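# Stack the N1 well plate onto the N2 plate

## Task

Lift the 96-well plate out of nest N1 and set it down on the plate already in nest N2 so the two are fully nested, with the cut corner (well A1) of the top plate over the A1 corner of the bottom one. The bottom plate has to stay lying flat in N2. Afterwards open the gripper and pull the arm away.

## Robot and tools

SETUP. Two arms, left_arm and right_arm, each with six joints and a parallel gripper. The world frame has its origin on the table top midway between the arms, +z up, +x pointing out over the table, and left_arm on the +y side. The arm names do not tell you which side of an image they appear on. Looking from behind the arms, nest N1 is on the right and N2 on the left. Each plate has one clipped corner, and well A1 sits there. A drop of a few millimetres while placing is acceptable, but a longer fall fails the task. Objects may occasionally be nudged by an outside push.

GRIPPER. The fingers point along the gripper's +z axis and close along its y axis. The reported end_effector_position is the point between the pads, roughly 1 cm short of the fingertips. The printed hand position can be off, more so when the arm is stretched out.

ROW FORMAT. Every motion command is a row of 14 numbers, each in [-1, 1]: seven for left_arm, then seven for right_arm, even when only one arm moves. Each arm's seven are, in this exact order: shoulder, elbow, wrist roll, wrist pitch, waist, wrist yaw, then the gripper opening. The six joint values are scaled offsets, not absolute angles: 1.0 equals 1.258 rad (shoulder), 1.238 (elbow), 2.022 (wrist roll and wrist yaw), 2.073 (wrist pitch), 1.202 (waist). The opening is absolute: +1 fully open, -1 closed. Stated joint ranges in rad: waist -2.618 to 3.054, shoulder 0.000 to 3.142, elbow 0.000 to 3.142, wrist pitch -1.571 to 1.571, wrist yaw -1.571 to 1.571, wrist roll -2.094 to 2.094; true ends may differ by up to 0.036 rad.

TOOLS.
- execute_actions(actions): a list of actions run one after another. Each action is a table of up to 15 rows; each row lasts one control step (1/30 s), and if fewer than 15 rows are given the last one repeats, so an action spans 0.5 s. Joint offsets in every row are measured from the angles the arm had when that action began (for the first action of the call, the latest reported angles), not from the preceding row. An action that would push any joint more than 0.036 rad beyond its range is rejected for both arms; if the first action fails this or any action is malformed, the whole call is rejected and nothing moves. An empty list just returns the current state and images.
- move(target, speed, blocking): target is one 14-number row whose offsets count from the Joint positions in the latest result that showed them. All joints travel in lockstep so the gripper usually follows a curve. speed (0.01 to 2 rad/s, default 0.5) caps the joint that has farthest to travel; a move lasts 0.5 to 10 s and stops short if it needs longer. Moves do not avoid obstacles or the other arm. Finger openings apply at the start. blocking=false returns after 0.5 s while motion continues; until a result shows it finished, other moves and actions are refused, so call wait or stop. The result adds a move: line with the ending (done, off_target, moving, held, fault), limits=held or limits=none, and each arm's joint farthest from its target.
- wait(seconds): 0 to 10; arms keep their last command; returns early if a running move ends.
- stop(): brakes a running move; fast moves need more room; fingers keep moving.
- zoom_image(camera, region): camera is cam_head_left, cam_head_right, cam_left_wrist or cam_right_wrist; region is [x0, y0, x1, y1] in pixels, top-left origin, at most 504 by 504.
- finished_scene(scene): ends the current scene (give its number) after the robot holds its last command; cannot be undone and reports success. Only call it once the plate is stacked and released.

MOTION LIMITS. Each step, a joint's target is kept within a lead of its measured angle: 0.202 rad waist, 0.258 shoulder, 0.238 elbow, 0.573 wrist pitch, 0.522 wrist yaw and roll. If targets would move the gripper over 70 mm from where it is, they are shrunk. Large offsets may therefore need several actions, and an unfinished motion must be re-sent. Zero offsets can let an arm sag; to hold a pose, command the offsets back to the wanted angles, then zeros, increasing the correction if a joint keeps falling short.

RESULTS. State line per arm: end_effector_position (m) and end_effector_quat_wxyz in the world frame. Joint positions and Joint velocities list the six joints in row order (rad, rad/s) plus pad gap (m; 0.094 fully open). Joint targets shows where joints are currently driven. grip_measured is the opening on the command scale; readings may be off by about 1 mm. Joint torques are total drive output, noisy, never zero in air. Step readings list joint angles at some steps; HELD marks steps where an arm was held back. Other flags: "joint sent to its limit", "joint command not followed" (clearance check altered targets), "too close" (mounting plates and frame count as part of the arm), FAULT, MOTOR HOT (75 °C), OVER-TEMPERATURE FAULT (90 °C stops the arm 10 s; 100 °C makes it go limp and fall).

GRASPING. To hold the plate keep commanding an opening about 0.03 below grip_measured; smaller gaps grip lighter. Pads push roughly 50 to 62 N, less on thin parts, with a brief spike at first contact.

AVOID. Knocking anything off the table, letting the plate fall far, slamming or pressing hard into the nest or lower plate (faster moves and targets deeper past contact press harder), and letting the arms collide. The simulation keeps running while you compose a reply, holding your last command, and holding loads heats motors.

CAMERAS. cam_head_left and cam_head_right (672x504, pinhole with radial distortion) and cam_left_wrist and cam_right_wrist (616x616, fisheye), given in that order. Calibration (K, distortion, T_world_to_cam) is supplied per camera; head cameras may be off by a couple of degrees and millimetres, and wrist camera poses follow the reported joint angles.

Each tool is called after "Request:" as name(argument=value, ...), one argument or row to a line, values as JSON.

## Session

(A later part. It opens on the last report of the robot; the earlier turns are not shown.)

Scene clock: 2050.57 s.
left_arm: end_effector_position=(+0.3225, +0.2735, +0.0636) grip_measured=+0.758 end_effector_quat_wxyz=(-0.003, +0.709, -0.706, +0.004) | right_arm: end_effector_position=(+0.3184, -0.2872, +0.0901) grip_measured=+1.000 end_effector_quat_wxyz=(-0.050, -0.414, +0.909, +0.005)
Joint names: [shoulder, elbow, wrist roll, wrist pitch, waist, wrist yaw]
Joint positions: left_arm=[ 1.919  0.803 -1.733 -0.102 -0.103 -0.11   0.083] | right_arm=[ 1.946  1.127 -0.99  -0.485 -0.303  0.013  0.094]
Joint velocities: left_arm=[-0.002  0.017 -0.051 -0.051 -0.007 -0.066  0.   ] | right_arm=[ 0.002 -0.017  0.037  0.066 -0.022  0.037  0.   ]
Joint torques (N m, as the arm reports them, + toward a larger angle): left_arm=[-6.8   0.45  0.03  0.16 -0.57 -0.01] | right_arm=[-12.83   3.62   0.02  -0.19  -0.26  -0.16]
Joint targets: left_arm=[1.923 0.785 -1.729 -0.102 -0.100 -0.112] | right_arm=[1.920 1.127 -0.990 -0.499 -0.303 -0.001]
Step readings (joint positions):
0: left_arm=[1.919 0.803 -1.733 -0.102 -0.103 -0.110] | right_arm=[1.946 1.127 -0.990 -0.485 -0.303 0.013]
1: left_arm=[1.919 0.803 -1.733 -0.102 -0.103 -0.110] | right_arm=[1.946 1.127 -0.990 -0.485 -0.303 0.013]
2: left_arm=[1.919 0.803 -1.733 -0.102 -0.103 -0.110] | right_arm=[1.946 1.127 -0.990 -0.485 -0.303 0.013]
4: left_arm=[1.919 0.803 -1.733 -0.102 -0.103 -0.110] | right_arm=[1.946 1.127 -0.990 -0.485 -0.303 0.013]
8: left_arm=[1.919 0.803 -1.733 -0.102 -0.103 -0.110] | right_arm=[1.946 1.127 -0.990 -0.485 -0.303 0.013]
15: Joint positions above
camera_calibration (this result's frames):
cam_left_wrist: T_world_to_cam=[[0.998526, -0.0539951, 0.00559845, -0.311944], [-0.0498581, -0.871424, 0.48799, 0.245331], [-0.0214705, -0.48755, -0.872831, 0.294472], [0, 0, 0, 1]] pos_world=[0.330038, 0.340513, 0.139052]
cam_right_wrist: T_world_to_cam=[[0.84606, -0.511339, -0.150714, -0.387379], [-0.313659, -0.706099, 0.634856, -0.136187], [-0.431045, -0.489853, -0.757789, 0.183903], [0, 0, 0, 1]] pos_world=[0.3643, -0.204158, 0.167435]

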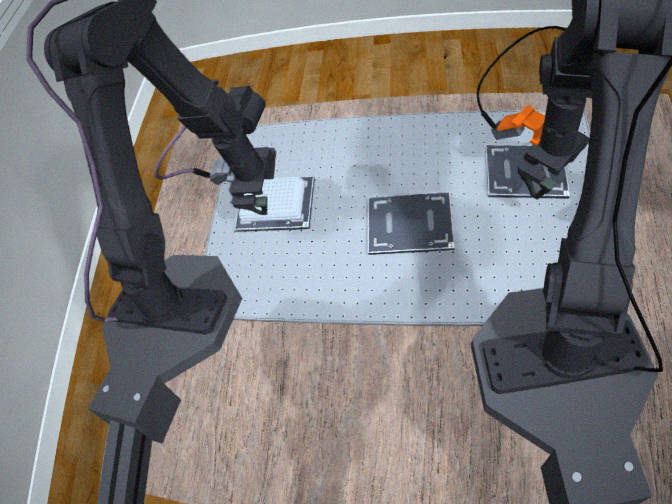

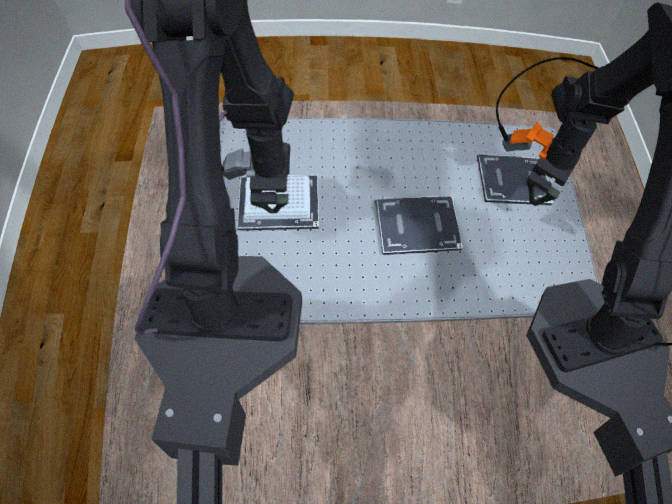

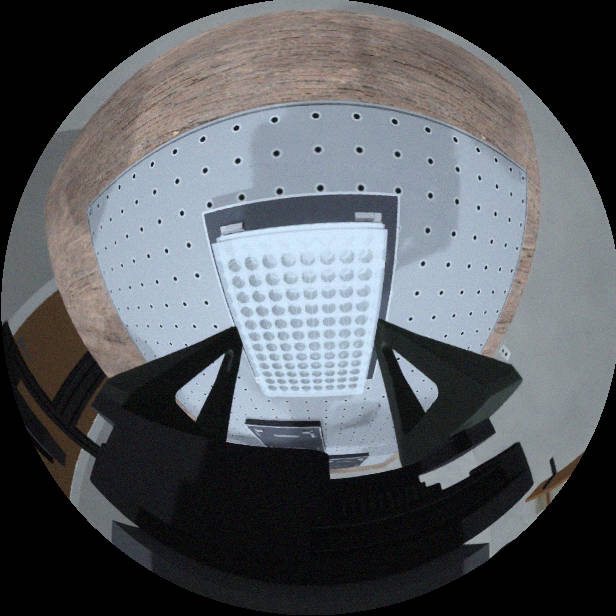

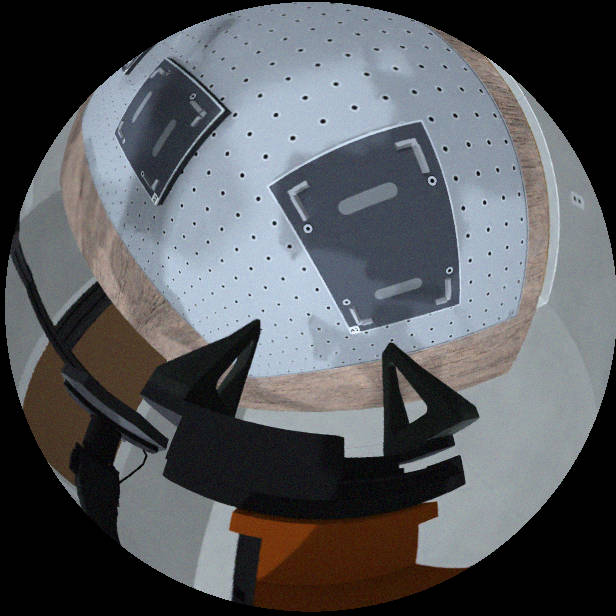

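Request:
execute_actions(
  actions=[
    [[0.003,-0.0145,0.002,0.0012,0.0025,-0.001,0.745,-0.0207,0,0,-0.0068,0,-0.0069,1.0],[0.003,-0.0145,0.002,0.0016,0.0025,-0.001,0.745,-0.0207,0,0,-0.0068,0,-0.0069,1.0],[0.003,-0.0145,0.002,0.0020,0.0025,-0.001,0.745,-0.0207,0,0,-0.0068,0,-0.0069,1.0],[0.003,-0.0145,0.002,0.0023,0.0025,-0.001,0.745,-0.0207,0,0,-0.0068,0,-0.0069,1.0],[0.003,-0.0145,0.002,0.0026,0.0025,-0.001,0.745,-0.0207,0,0,-0.0068,0,-0.0069,1.0],[0.003,-0.0145,0.002,0.0029,0.0025,-0.001,0.745,-0.0207,0,0,-0.0068,0,-0.0069,1.0],[0.003,-0.0145,0.002,0.0032,0.0025,-0.001,0.745,-0.0207,0,0,-0.0068,0,-0.0069,1.0],[0.003,-0.0145,0.002,0.0035,0.0025,-0.001,0.745,-0.0207,0,0,-0.0068,0,-0.0069,1.0]],
  ],
)

Scene clock: 2101.03 s.
left_arm: end_effector_position=(+0.3226, +0.2734, +0.0636) grip_measured=+0.750 end_effector_quat_wxyz=(-0.004, +0.709, -0.706, +0.004) | right_arm: end_effector_position=(+0.3184, -0.2872, +0.0901) grip_measured=+1.000 end_effector_quat_wxyz=(-0.050, -0.414, +0.909, +0.005)
Joint names: [shoulder, elbow, wrist roll, wrist pitch, waist, wrist yaw]
Joint positions: left_arm=[ 1.919  0.803 -1.733 -0.102 -0.103 -0.11   0.082] | right_arm=[ 1.946  1.127 -0.99  -0.485 -0.303  0.013  0.094]
Joint velocities: left_arm=[-0.012  0.007 -0.066 -0.007 -0.002 -0.095 -0.   ] | right_arm=[-0.012 -0.002 -0.022 -0.022 -0.017 -0.022  0.   ]
Joint torques (N m, as the arm reports them, + toward a larger angle): left_arm=[-6.8   0.44  0.03  0.23 -0.57 -0.01] | right_arm=[-12.83   3.62   0.02  -0.19  -0.26  -0.16]
Joint targets: left_arm=[1.923 0.785 -1.729 -0.095 -0.100 -0.112] | right_arm=[1.920 1.127 -0.990 -0.499 -0.303 -0.001]
Step readings (joint positions):
0: left_arm=[1.919 0.803 -1.733 -0.102 -0.103 -0.110] | right_arm=[1.946 1.127 -0.990 -0.485 -0.303 0.013]
1: left_arm=[1.919 0.803 -1.733 -0.102 -0.103 -0.110] | right_arm=[1.946 1.127 -0.990 -0.485 -0.303 0.013]
2: left_arm=[1.919 0.803 -1.733 -0.102 -0.103 -0.110] | right_arm=[1.946 1.127 -0.990 -0.485 -0.303 0.013]
4: left_arm=[1.919 0.803 -1.733 -0.102 -0.103 -0.110] | right_arm=[1.946 1.127 -0.990 -0.485 -0.303 0.013]
8: left_arm=[1.919 0.803 -1.733 -0.102 -0.103 -0.110] | right_arm=[1.946 1.127 -0.990 -0.485 -0.303 0.013]
15: Joint positions above
camera_calibration (this result's frames):
cam_left_wrist: T_world_to_cam=[[0.998526, -0.0539531, 0.00597552, -0.312073], [-0.0500044, -0.871397, 0.488024, 0.245359], [-0.0211233, -0.487603, -0.87281, 0.294369], [0, 0, 0, 1]] pos_world=[0.3301, 0.340503, 0.139051]
cam_right_wrist: T_world_to_cam=[[0.84606, -0.511339, -0.150714, -0.387379], [-0.313659, -0.706099, 0.634856, -0.136187], [-0.431045, -0.489853, -0.757789, 0.183903], [0, 0, 0, 1]] pos_world=[0.3643, -0.204158, 0.167435]

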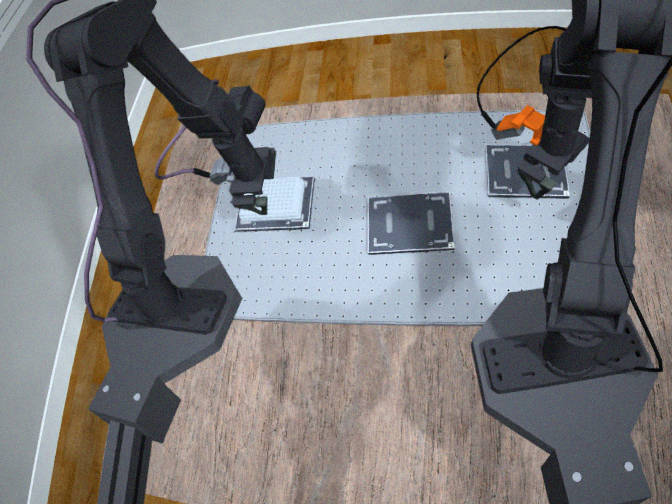

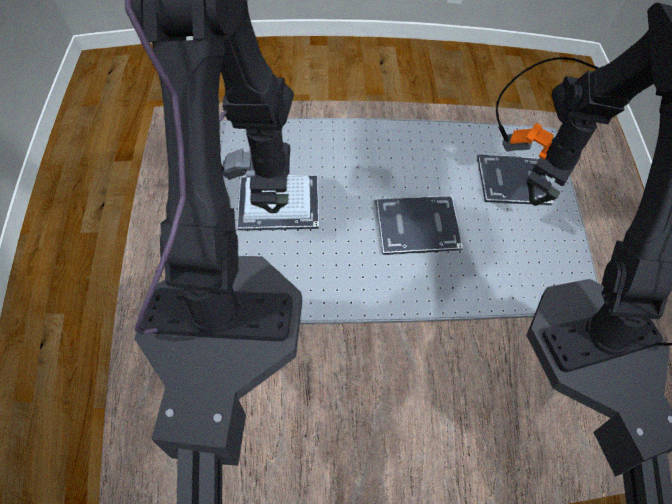

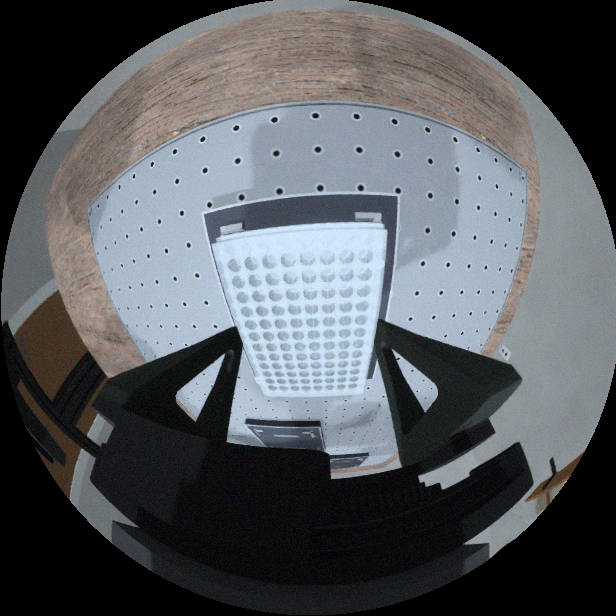

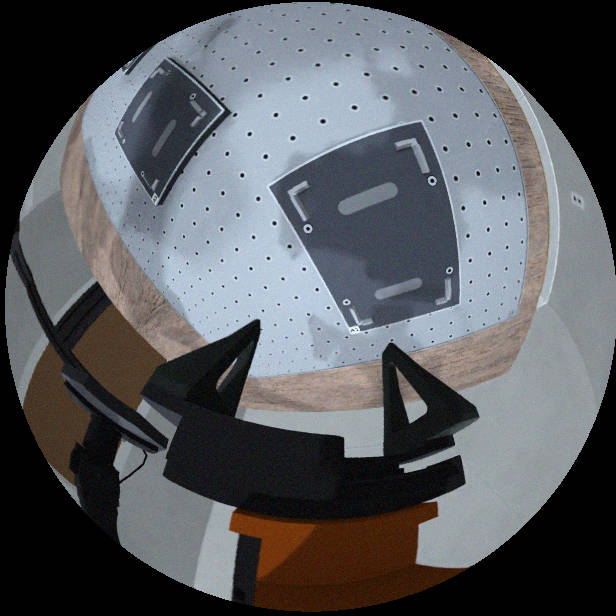

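Request:
wait(
  seconds=0,
)

Request:
zoom_image(
  camera="cam_left_wrist",
  region=[190, 180, 410, 300],
)

Scene clock: 2103.87 s.
left_arm: end_effector_position=(+0.3226, +0.2734, +0.0636) grip_measured=+0.750 end_effector_quat_wxyz=(-0.004, +0.709, -0.706, +0.004) | right_arm: end_effector_position=(+0.3184, -0.2872, +0.0901) grip_measured=+1.000 end_effector_quat_wxyz=(-0.050, -0.414, +0.909, +0.005)
Joint names: [shoulder, elbow, wrist roll, wrist pitch, waist, wrist yaw]
Joint positions: left_arm=[ 1.919  0.803 -1.733 -0.102 -0.103 -0.11   0.082] | right_arm=[ 1.946  1.127 -0.99  -0.485 -0.303  0.013  0.094]
Joint velocities: left_arm=[ 0.002 -0.017 -0.007  0.066  0.002  0.066 -0.001] | right_arm=[-0.002  0.017  0.007  0.066 -0.012 -0.022  0.   ]
Joint torques (N m, as the arm reports them, + toward a larger angle): left_arm=[-6.8   0.45  0.03  0.23 -0.57 -0.01] | right_arm=[-12.82   3.64   0.01  -0.19  -0.28  -0.16]
Joint targets: left_arm=[1.923 0.785 -1.729 -0.095 -0.100 -0.112] | right_arm=[1.920 1.127 -0.990 -0.499 -0.303 -0.001]
camera_calibration (this result's frames):
cam_left_wrist: T_world_to_cam=[[0.998526, -0.0539531, 0.00597552, -0.312073], [-0.0500044, -0.871397, 0.488024, 0.245359], [-0.0211233, -0.487603, -0.87281, 0.294369], [0, 0, 0, 1]] pos_world=[0.3301, 0.340503, 0.139051]
cam_right_wrist: T_world_to_cam=[[0.84606, -0.511339, -0.150714, -0.387379], [-0.313659, -0.706099, 0.634856, -0.136187], [-0.431045, -0.489853, -0.757789, 0.183903], [0, 0, 0, 1]] pos_world=[0.3643, -0.204158, 0.167435]

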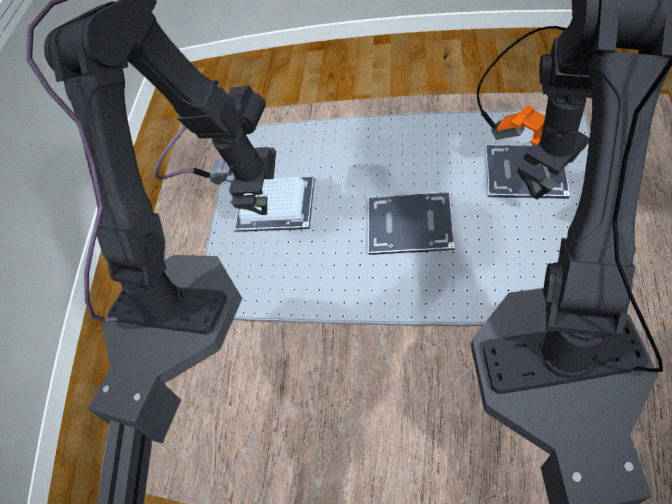

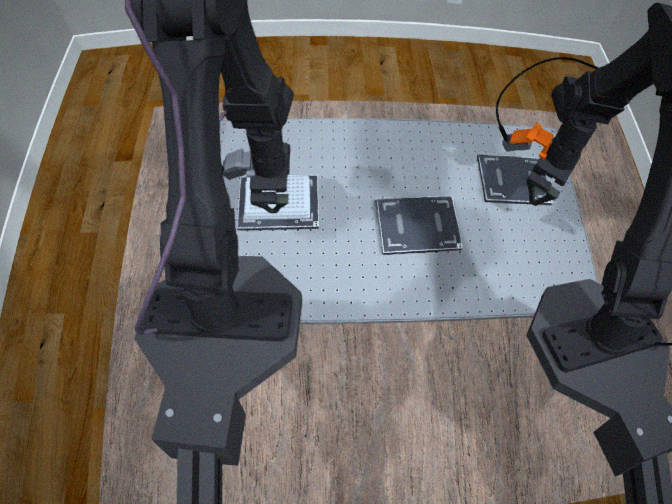

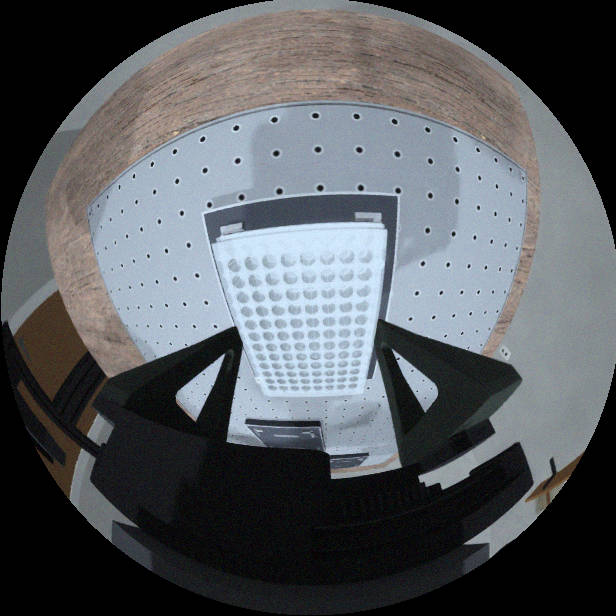

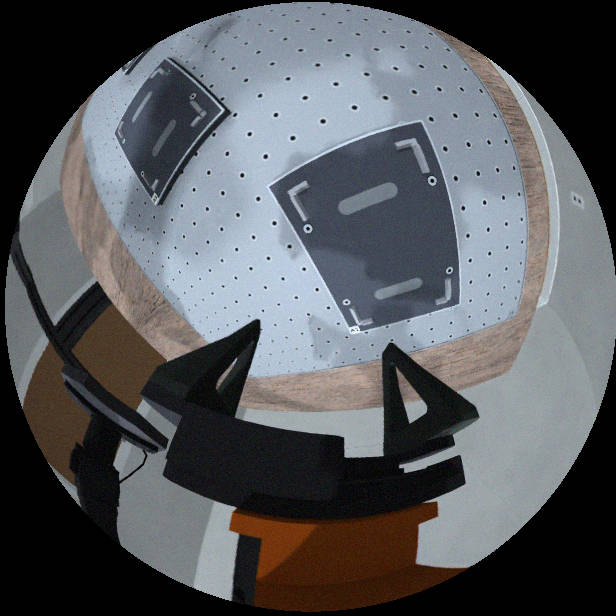

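Region (190, 180, 410, 300) of cam_left_wrist's 616x616 image, scaled by 2.291, with more detail than that image has; it fills the top 275 rows of this view, and the rest is white.

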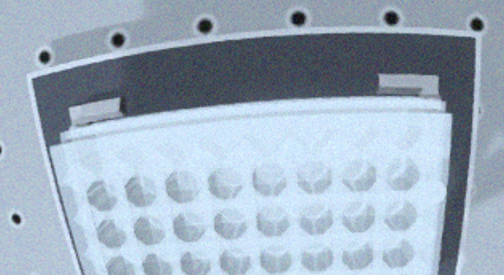

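Request:
execute_actions(
  actions=[
    [[0.003,-0.0145,0.002,0.0,0.0025,-0.001,1.0,-0.0207,0,0,-0.0068,0,-0.0069,1.0]],
  ],
)

Request:
move(
  target=[-0.060,-0.0145,0.002,-0.033,0.0025,-0.001,1.0,-0.0207,0,0,-0.0068,0,-0.0069,1.0],
  speed=0.12,
)

Scene clock: 2127.30 s.
left_arm: end_effector_position=(+0.3226, +0.2734, +0.0636) grip_measured=+1.000 end_effector_quat_wxyz=(-0.004, +0.709, -0.706, +0.004) | right_arm: end_effector_position=(+0.3184, -0.2872, +0.0901) grip_measured=+1.000 end_effector_quat_wxyz=(-0.050, -0.414, +0.909, +0.005)
Joint names: [shoulder, elbow, wrist roll, wrist pitch, waist, wrist yaw]
Joint positions: left_arm=[ 1.919  0.803 -1.733 -0.102 -0.103 -0.11   0.094] | right_arm=[ 1.946  1.127 -0.99  -0.485 -0.303  0.013  0.094]
Joint velocities: left_arm=[-0.002 -0.002  0.022 -0.095  0.007 -0.022  0.   ] | right_arm=[ 0.002 -0.012  0.037 -0.022 -0.027 -0.037  0.   ]
Joint torques (N m, as the arm reports them, + toward a larger angle): left_arm=[-6.8   0.45  0.03  0.17 -0.57 -0.01] | right_arm=[-12.81   3.63   0.02  -0.18  -0.29  -0.17]
Joint targets: left_arm=[1.923 0.785 -1.729 -0.102 -0.100 -0.112] | right_arm=[1.920 1.127 -0.990 -0.499 -0.303 -0.001]
Step readings (joint positions):
0: left_arm=[1.919 0.803 -1.733 -0.102 -0.103 -0.110] | right_arm=[1.946 1.127 -0.990 -0.485 -0.303 0.013]
1: left_arm=[1.919 0.803 -1.733 -0.102 -0.103 -0.110] | right_arm=[1.946 1.127 -0.990 -0.485 -0.303 0.013]
2: left_arm=[1.919 0.803 -1.733 -0.102 -0.103 -0.110] | right_arm=[1.946 1.127 -0.990 -0.485 -0.303 0.013]
4: left_arm=[1.919 0.803 -1.733 -0.102 -0.103 -0.110] | right_arm=[1.946 1.127 -0.990 -0.485 -0.303 0.013]
8: left_arm=[1.919 0.803 -1.733 -0.102 -0.103 -0.110] | right_arm=[1.946 1.127 -0.990 -0.485 -0.303 0.013]
15: Joint positions above
camera_calibration (this result's frames):
cam_left_wrist: T_world_to_cam=[[0.998526, -0.0539531, 0.00597552, -0.312073], [-0.0500044, -0.871397, 0.488024, 0.245359], [-0.0211233, -0.487603, -0.87281, 0.294369], [0, 0, 0, 1]] pos_world=[0.3301, 0.340503, 0.139051]
cam_right_wrist: T_world_to_cam=[[0.84606, -0.511339, -0.150714, -0.387379], [-0.313659, -0.706099, 0.634856, -0.136187], [-0.431045, -0.489853, -0.757789, 0.183903], [0, 0, 0, 1]] pos_world=[0.3643, -0.204158, 0.167435]

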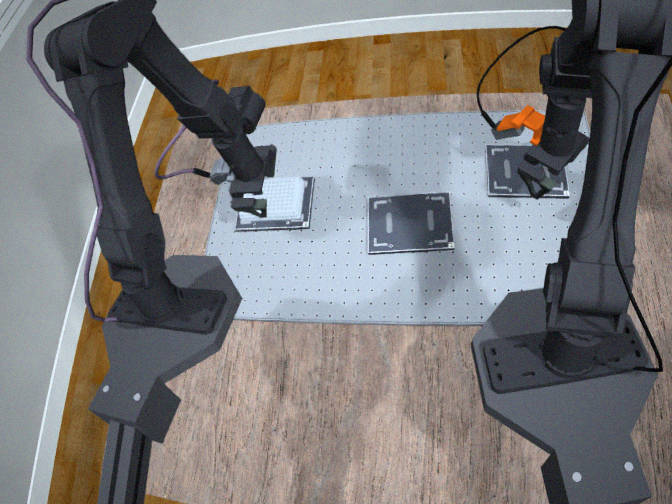

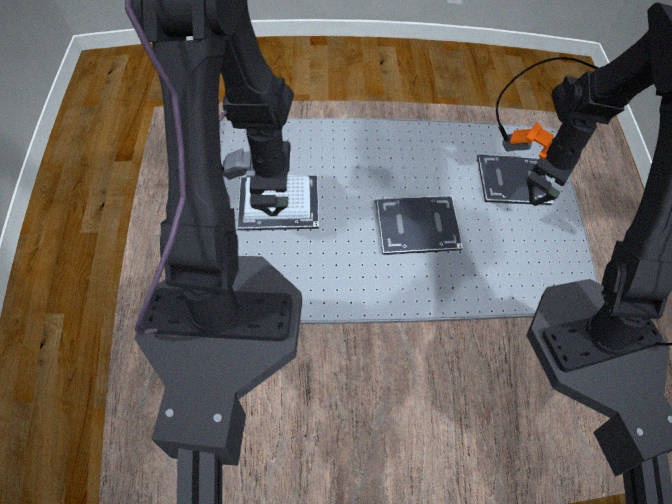

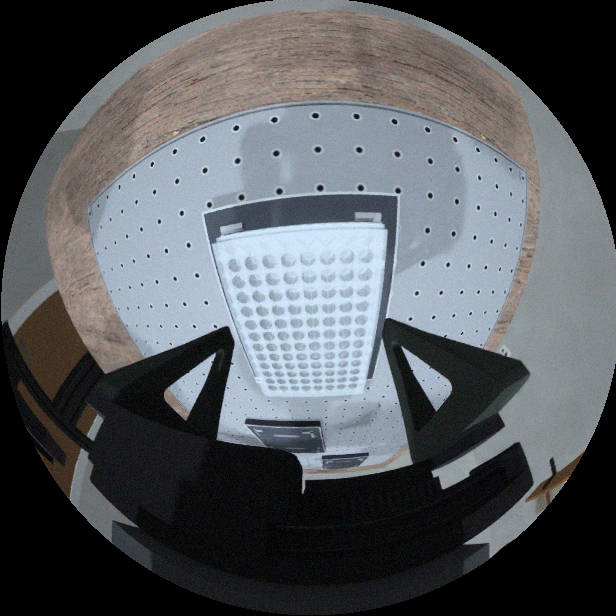

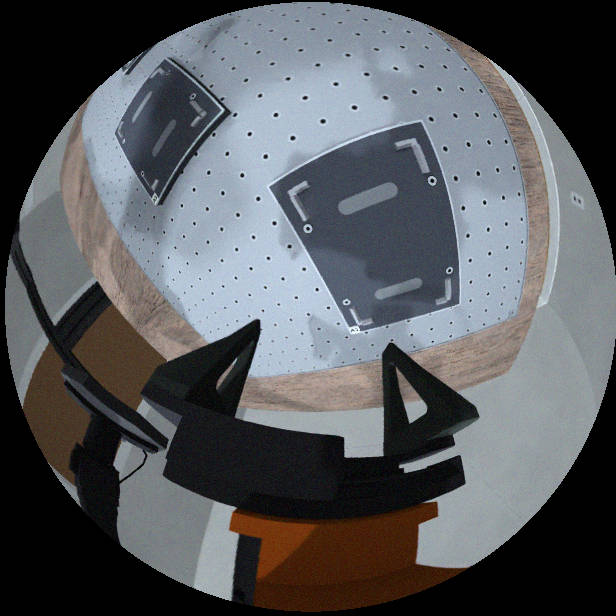

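Scene clock: 2128.47 s.
left_arm: end_effector_position=(+0.3244, +0.2747, +0.0772) grip_measured=+1.000 end_effector_quat_wxyz=(-0.004, +0.709, -0.705, +0.005) | right_arm: end_effector_position=(+0.3184, -0.2872, +0.0901) grip_measured=+1.000 end_effector_quat_wxyz=(-0.050, -0.414, +0.909, +0.005)
Joint names: [shoulder, elbow, wrist roll, wrist pitch, waist, wrist yaw]
Joint positions: left_arm=[ 1.865  0.803 -1.733 -0.155 -0.103 -0.11   0.094] | right_arm=[ 1.946  1.127 -0.99  -0.485 -0.303  0.013  0.094]
Joint velocities: left_arm=[-0.007  0.002  0.022 -0.022  0.002 -0.037  0.   ] | right_arm=[ 0.002  0.002  0.051 -0.007 -0.012  0.066  0.   ]
Joint torques (N m, as the arm reports them, + toward a larger angle): left_arm=[-8.51  0.68  0.04  0.   -0.54 -0.01] | right_arm=[-12.82   3.65   0.01  -0.19  -0.25  -0.16]
Joint targets: left_arm=[1.843 0.785 -1.729 -0.171 -0.100 -0.112] | right_arm=[1.920 1.127 -0.990 -0.499 -0.303 -0.001]
move: off_target (left_arm, right_arm); limits=none; left_arm: farthest joint: the shoulder, 0.022 radians from its target (0.075 radians at the start); right_arm: farthest joint: the shoulder, 0.026 radians from its target (0.026 radians at the start)
camera_calibration (this result's frames):
cam_left_wrist: T_world_to_cam=[[0.998525, -0.053869, 0.00672966, -0.31397], [-0.0502971, -0.871342, 0.488091, 0.239958], [-0.0204291, -0.48771, -0.872767, 0.30667], [0, 0, 0, 1]] pos_world=[0.331841, 0.341738, 0.152643]
cam_right_wrist: T_world_to_cam=[[0.84606, -0.511339, -0.150714, -0.387379], [-0.313659, -0.706099, 0.634856, -0.136187], [-0.431045, -0.489853, -0.757789, 0.183903], [0, 0, 0, 1]] pos_world=[0.3643, -0.204158, 0.167435]

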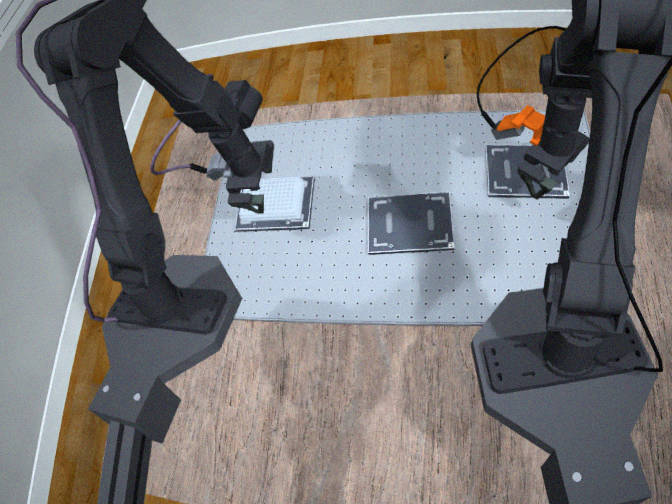

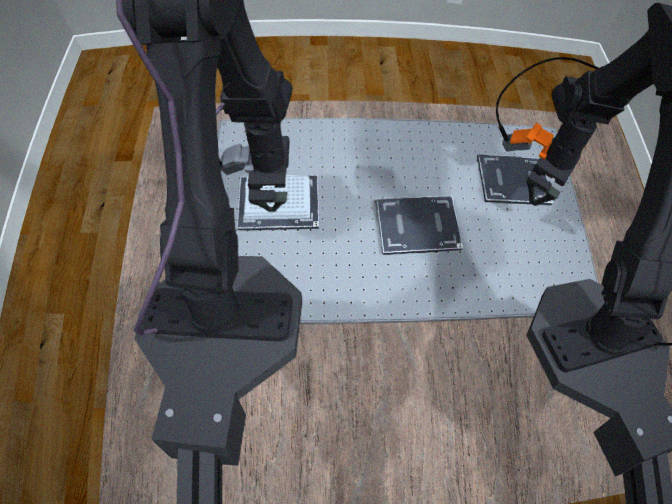

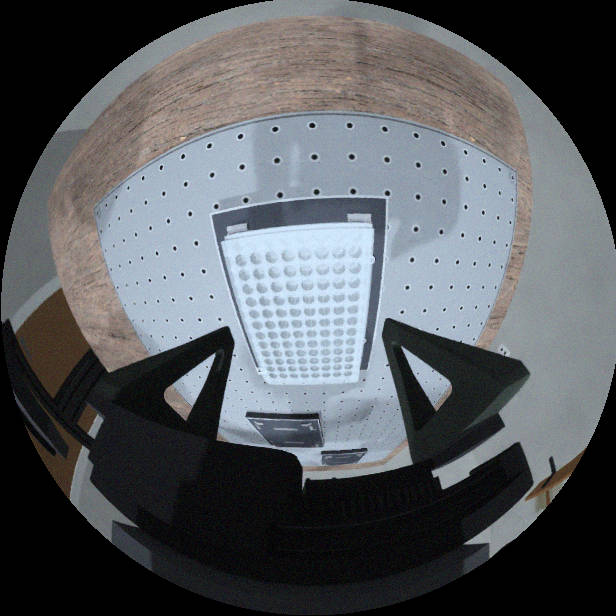

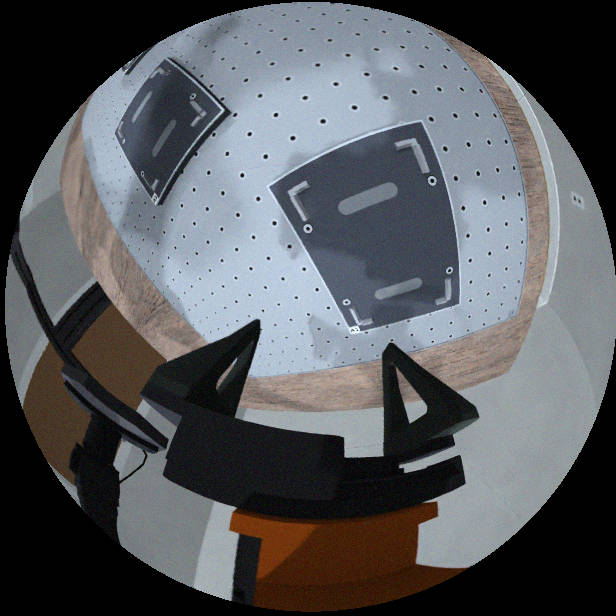

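Request:
zoom_image(
  camera="cam_left_wrist",
  region=[205, 200, 275, 260],
)

Request:
zoom_image(
  camera="cam_left_wrist",
  region=[325, 195, 395, 255],
)

Request:
zoom_image(
  camera="cam_left_wrist",
  region=[205, 190, 405, 400],
)

Region (205, 200, 275, 260) of cam_left_wrist's 616x616 image, scaled by 7.200, with more detail than that image has; it fills the top 432 rows of this view, and the rest is white.

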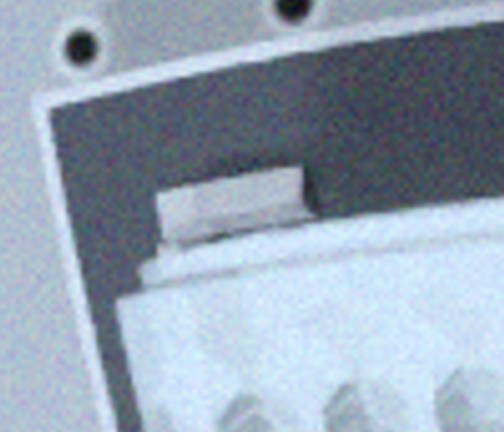

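Region (325, 195, 395, 255) of cam_left_wrist's 616x616 image, scaled by 7.200, with more detail than that image has; it fills the top 432 rows of this view, and the rest is white.

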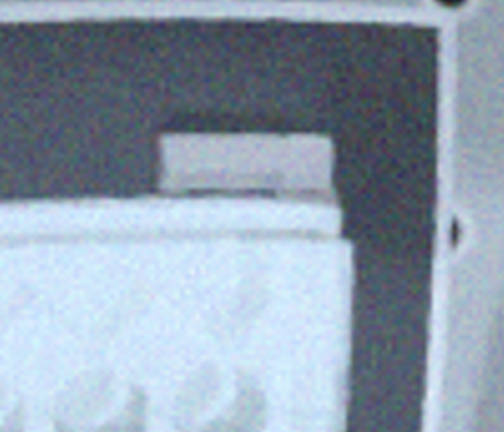

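Region (205, 190, 405, 400) of cam_left_wrist's 616x616 image, scaled by 2.400, with more detail than that image has; it fills the left 480 columns of this view, and the rest is white.

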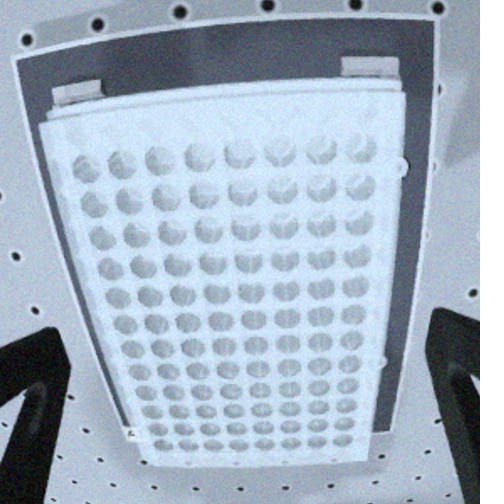

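Request:
move(
  target=[-0.0175,-0.0145,0.779,-0.0077,0.0025,-0.001,1.0,-0.0207,0,0,-0.0068,0,-0.0069,1.0],
  speed=1.5,
)

Scene clock: 2152.73 s.
left_arm: end_effector_position=(+0.3225, +0.2750, +0.0772) grip_measured=+1.000 end_effector_quat_wxyz=(+0.002, -0.003, +1.000, -0.000) | right_arm: end_effector_position=(+0.3184, -0.2872, +0.0901) grip_measured=+1.000 end_effector_quat_wxyz=(-0.050, -0.414, +0.909, +0.005)
Joint names: [shoulder, elbow, wrist roll, wrist pitch, waist, wrist yaw]
Joint positions: left_arm=[ 1.865  0.803 -0.166 -0.163 -0.103 -0.11   0.094] | right_arm=[ 1.946  1.127 -0.99  -0.485 -0.303  0.013  0.094]
Joint velocities: left_arm=[-0.007 -0.017  0.037  0.066  0.012 -0.022  0.   ] | right_arm=[-0.012 -0.007 -0.051  0.022 -0.027  0.081  0.   ]
Joint torques (N m, as the arm reports them, + toward a larger angle): left_arm=[-8.49  0.68  0.04  0.07 -0.54 -0.01] | right_arm=[-12.82   3.62   0.    -0.2   -0.27  -0.17]
Joint targets: left_arm=[1.843 0.785 -0.158 -0.171 -0.100 -0.112] | right_arm=[1.920 1.127 -0.990 -0.499 -0.303 -0.001]
move: off_target (left_arm, right_arm); limits=none; left_arm: farthest joint: the shoulder, 0.022 radians from its target (0.022 radians at the start); right_arm: farthest joint: the shoulder, 0.026 radians from its target (0.026 radians at the start)
camera_calibration (this result's frames):
cam_left_wrist: T_world_to_cam=[[-0.0514183, -0.998663, -0.00535056, 0.287289], [-0.873981, 0.0424051, 0.484106, 0.254783], [-0.483232, 0.0295682, -0.874993, 0.313933], [0, 0, 0, 1]] pos_world=[0.38915, 0.266818, 0.152884]
cam_right_wrist: T_world_to_cam=[[0.84606, -0.511339, -0.150714, -0.387379], [-0.313659, -0.706099, 0.634856, -0.136187], [-0.431045, -0.489853, -0.757789, 0.183903], [0, 0, 0, 1]] pos_world=[0.3643, -0.204158, 0.167435]

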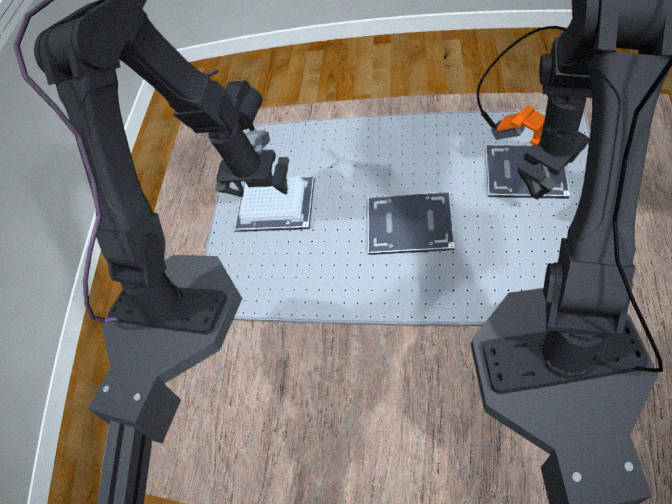

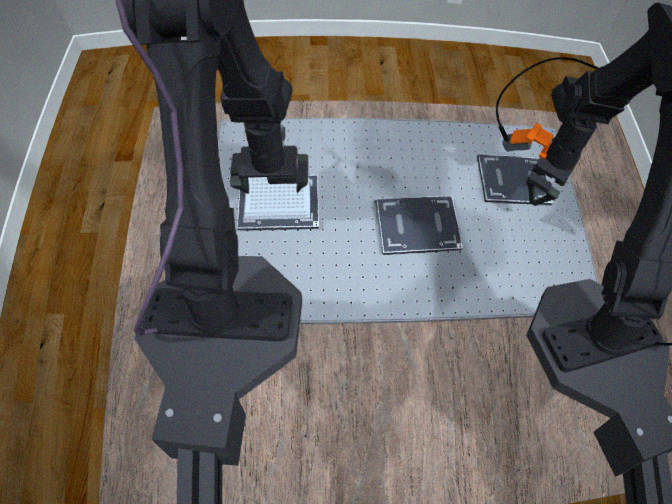

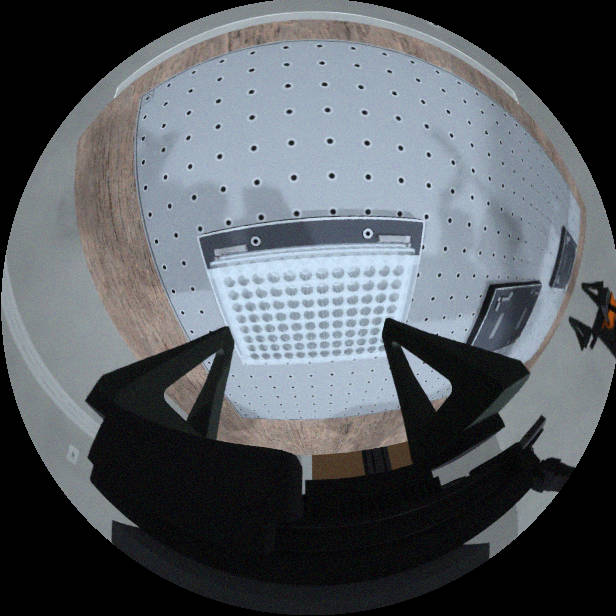

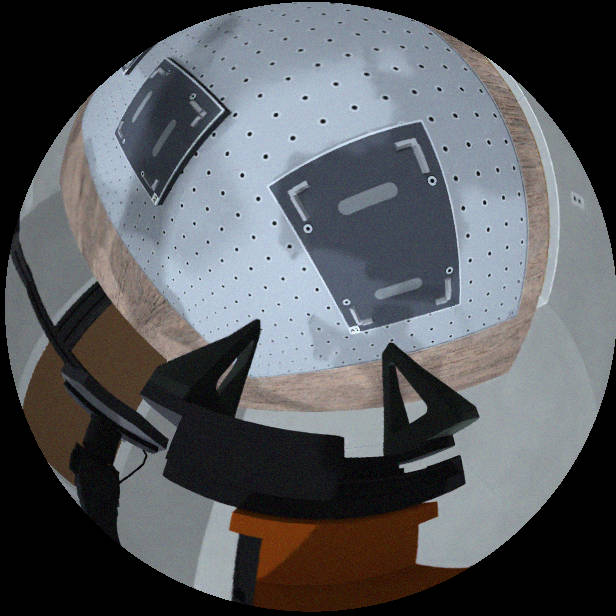

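Now a side view of the +x long side.

Request:
zoom_image(
  camera="cam_left_wrist",
  region=[190, 205, 430, 300],
)

Request:
zoom_image(
  camera="cam_left_wrist",
  region=[195, 220, 265, 280],
)

Request:
zoom_image(
  camera="cam_left_wrist",
  region=[360, 210, 430, 270],
)

Region (190, 205, 430, 300) of cam_left_wrist's 616x616 image, scaled by 2.100, with more detail than that image has; it fills the top 200 rows of this view, and the rest is white.

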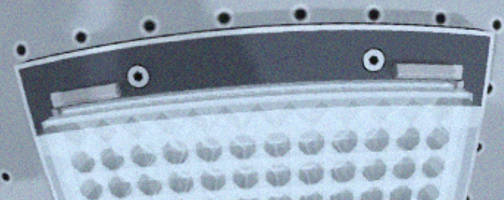

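Region (195, 220, 265, 280) of cam_left_wrist's 616x616 image, scaled by 7.200, with more detail than that image has; it fills the top 432 rows of this view, and the rest is white.

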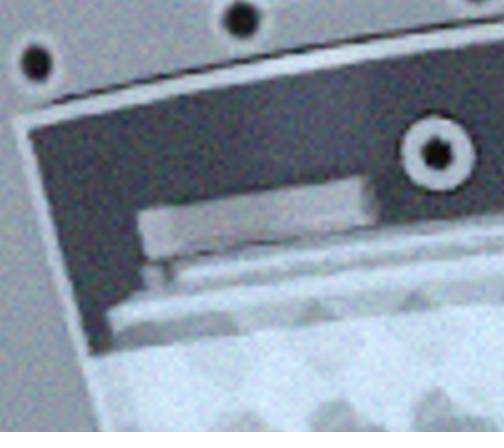

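Region (360, 210, 430, 270) of cam_left_wrist's 616x616 image, scaled by 7.200, with more detail than that image has; it fills the top 432 rows of this view, and the rest is white.

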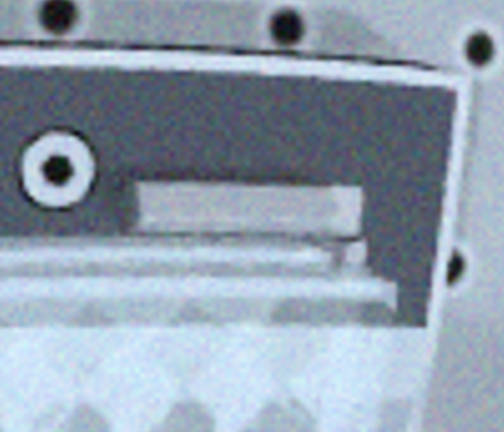

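Request:
zoom_image(
  camera="cam_left_wrist",
  region=[210, 240, 250, 275],
)

Request:
zoom_image(
  camera="cam_left_wrist",
  region=[385, 232, 425, 267],
)

Region (210, 240, 250, 275) of cam_left_wrist's 616x616 image, scaled by 12.600, with more detail than that image has; it fills the top 441 rows of this view, and the rest is white.

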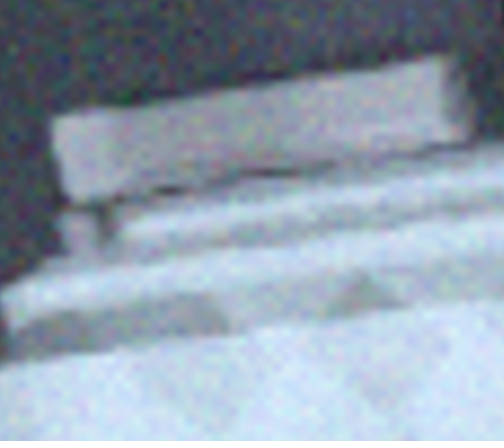

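Region (385, 232, 425, 267) of cam_left_wrist's 616x616 image, scaled by 12.600, with more detail than that image has; it fills the top 441 rows of this view, and the rest is white.

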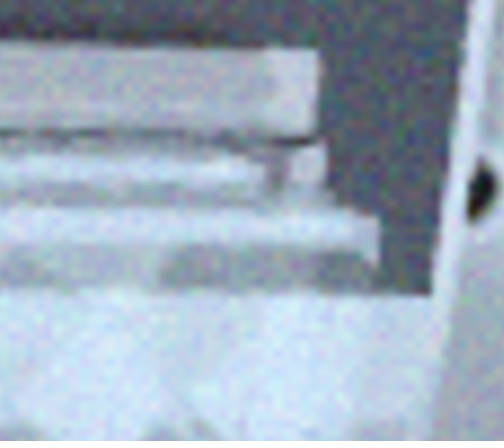

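Request:
zoom_image(
  camera="cam_left_wrist",
  region=[240, 228, 270, 264],
)

Request:
zoom_image(
  camera="cam_left_wrist",
  region=[350, 222, 380, 258],
)

Request:
zoom_image(
  camera="cam_left_wrist",
  region=[295, 222, 325, 258],
)

Region (240, 228, 270, 264) of cam_left_wrist's 616x616 image, scaled by 14.000, with more detail than that image has.

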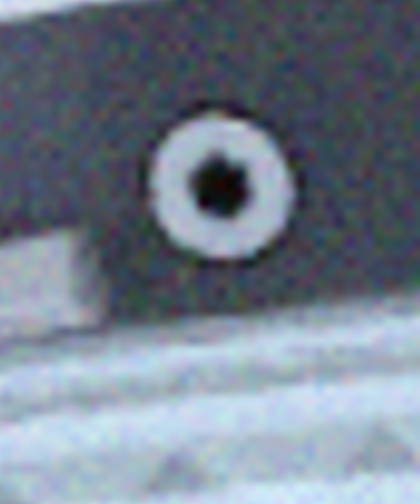

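Region (350, 222, 380, 258) of cam_left_wrist's 616x616 image, scaled by 14.000, with more detail than that image has.

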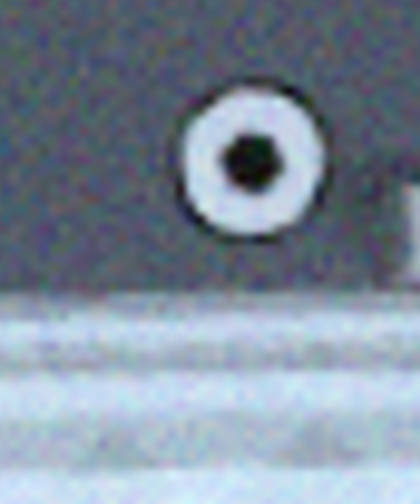

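Region (295, 222, 325, 258) of cam_left_wrist's 616x616 image, scaled by 14.000, with more detail than that image has.

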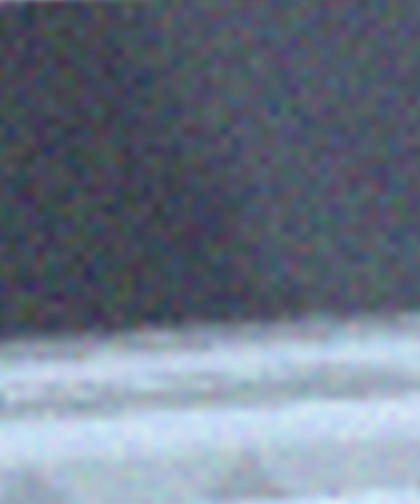

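Request:
move(
  target=[-0.0175,-0.0145,-0.779,-0.004,0.0025,-0.001,1.0,-0.0207,0,0,-0.0068,0,-0.0069,1.0],
  speed=1.8,
)

Scene clock: 2220.80 s.
left_arm: end_effector_position=(+0.3225, +0.2750, +0.0772) grip_measured=+1.000 end_effector_quat_wxyz=(-0.001, +0.708, -0.706, +0.001) | right_arm: end_effector_position=(+0.3184, -0.2872, +0.0901) grip_measured=+1.000 end_effector_quat_wxyz=(-0.050, -0.414, +0.909, +0.005)
Joint names: [shoulder, elbow, wrist roll, wrist pitch, waist, wrist yaw]
Joint positions: left_arm=[ 1.865  0.803 -1.733 -0.163 -0.103 -0.11   0.094] | right_arm=[ 1.946  1.127 -0.99  -0.485 -0.303  0.013  0.094]
Joint velocities: left_arm=[ 0.002  0.002 -0.081  0.037 -0.022 -0.022  0.   ] | right_arm=[ 0.007 -0.012  0.066 -0.066  0.002 -0.022  0.   ]
Joint torques (N m, as the arm reports them, + toward a larger angle): left_arm=[-8.5   0.67 -0.04  0.07 -0.54 -0.01] | right_arm=[-12.83   3.63   0.02  -0.2   -0.27  -0.16]
Joint targets: left_arm=[1.843 0.785 -1.741 -0.171 -0.100 -0.112] | right_arm=[1.920 1.127 -0.990 -0.499 -0.303 -0.001]
move: off_target (left_arm, right_arm); limits=none; left_arm: farthest joint: the shoulder, 0.022 radians from its target (0.022 radians at the start); right_arm: farthest joint: the shoulder, 0.026 radians from its target (0.026 radians at the start)
camera_calibration (this result's frames):
cam_left_wrist: T_world_to_cam=[[0.998479, -0.0551285, -0.0011893, -0.311025], [-0.0475592, -0.871899, 0.487371, 0.239465], [-0.027905, -0.486573, -0.873194, 0.308902], [0, 0, 0, 1]] pos_world=[0.330561, 0.341946, 0.152653]
cam_right_wrist: T_world_to_cam=[[0.84606, -0.511339, -0.150714, -0.387379], [-0.313659, -0.706099, 0.634856, -0.136187], [-0.431045, -0.489853, -0.757789, 0.183903], [0, 0, 0, 1]] pos_world=[0.3643, -0.204158, 0.167435]

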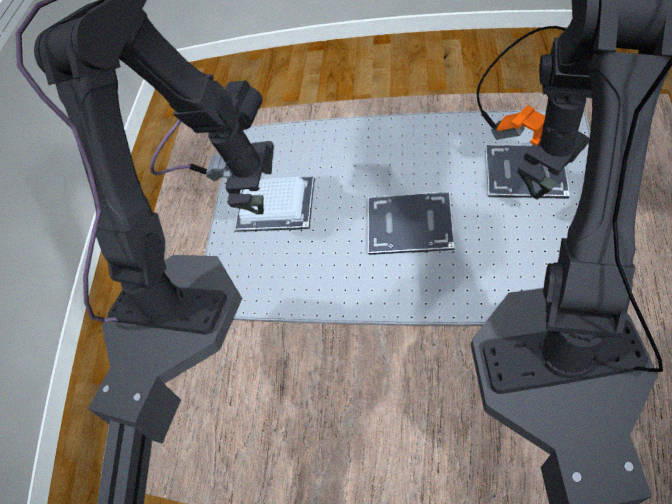

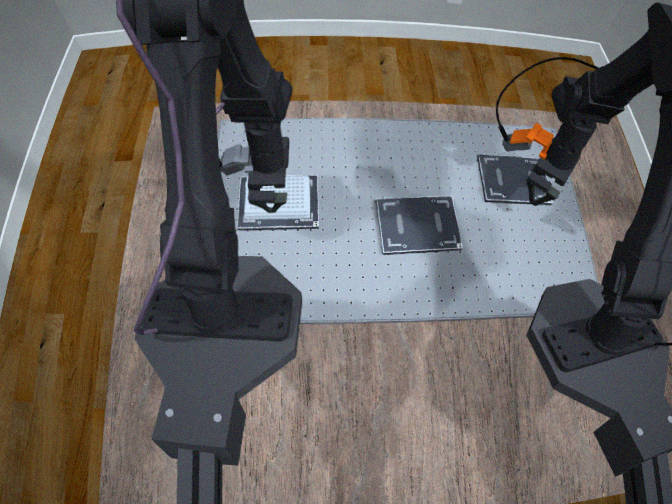

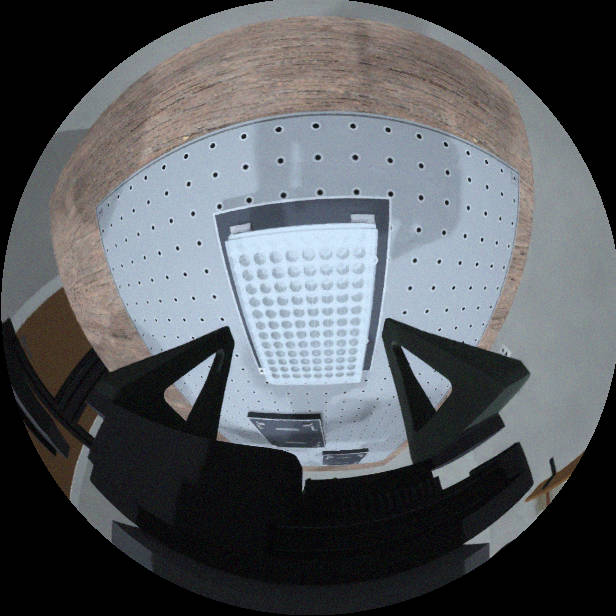

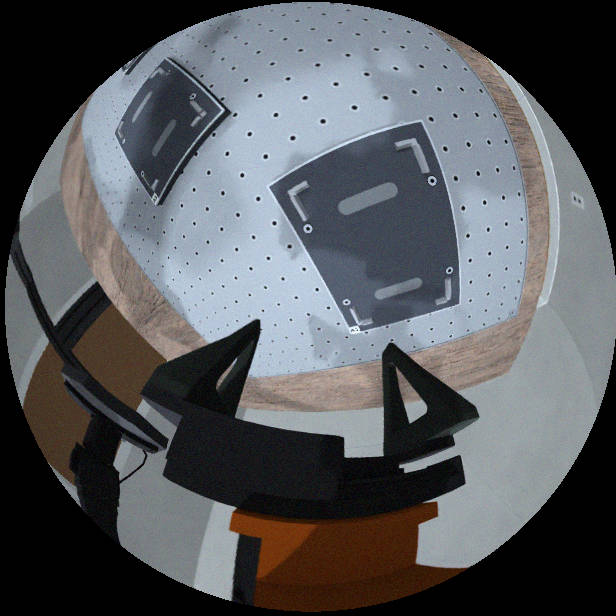

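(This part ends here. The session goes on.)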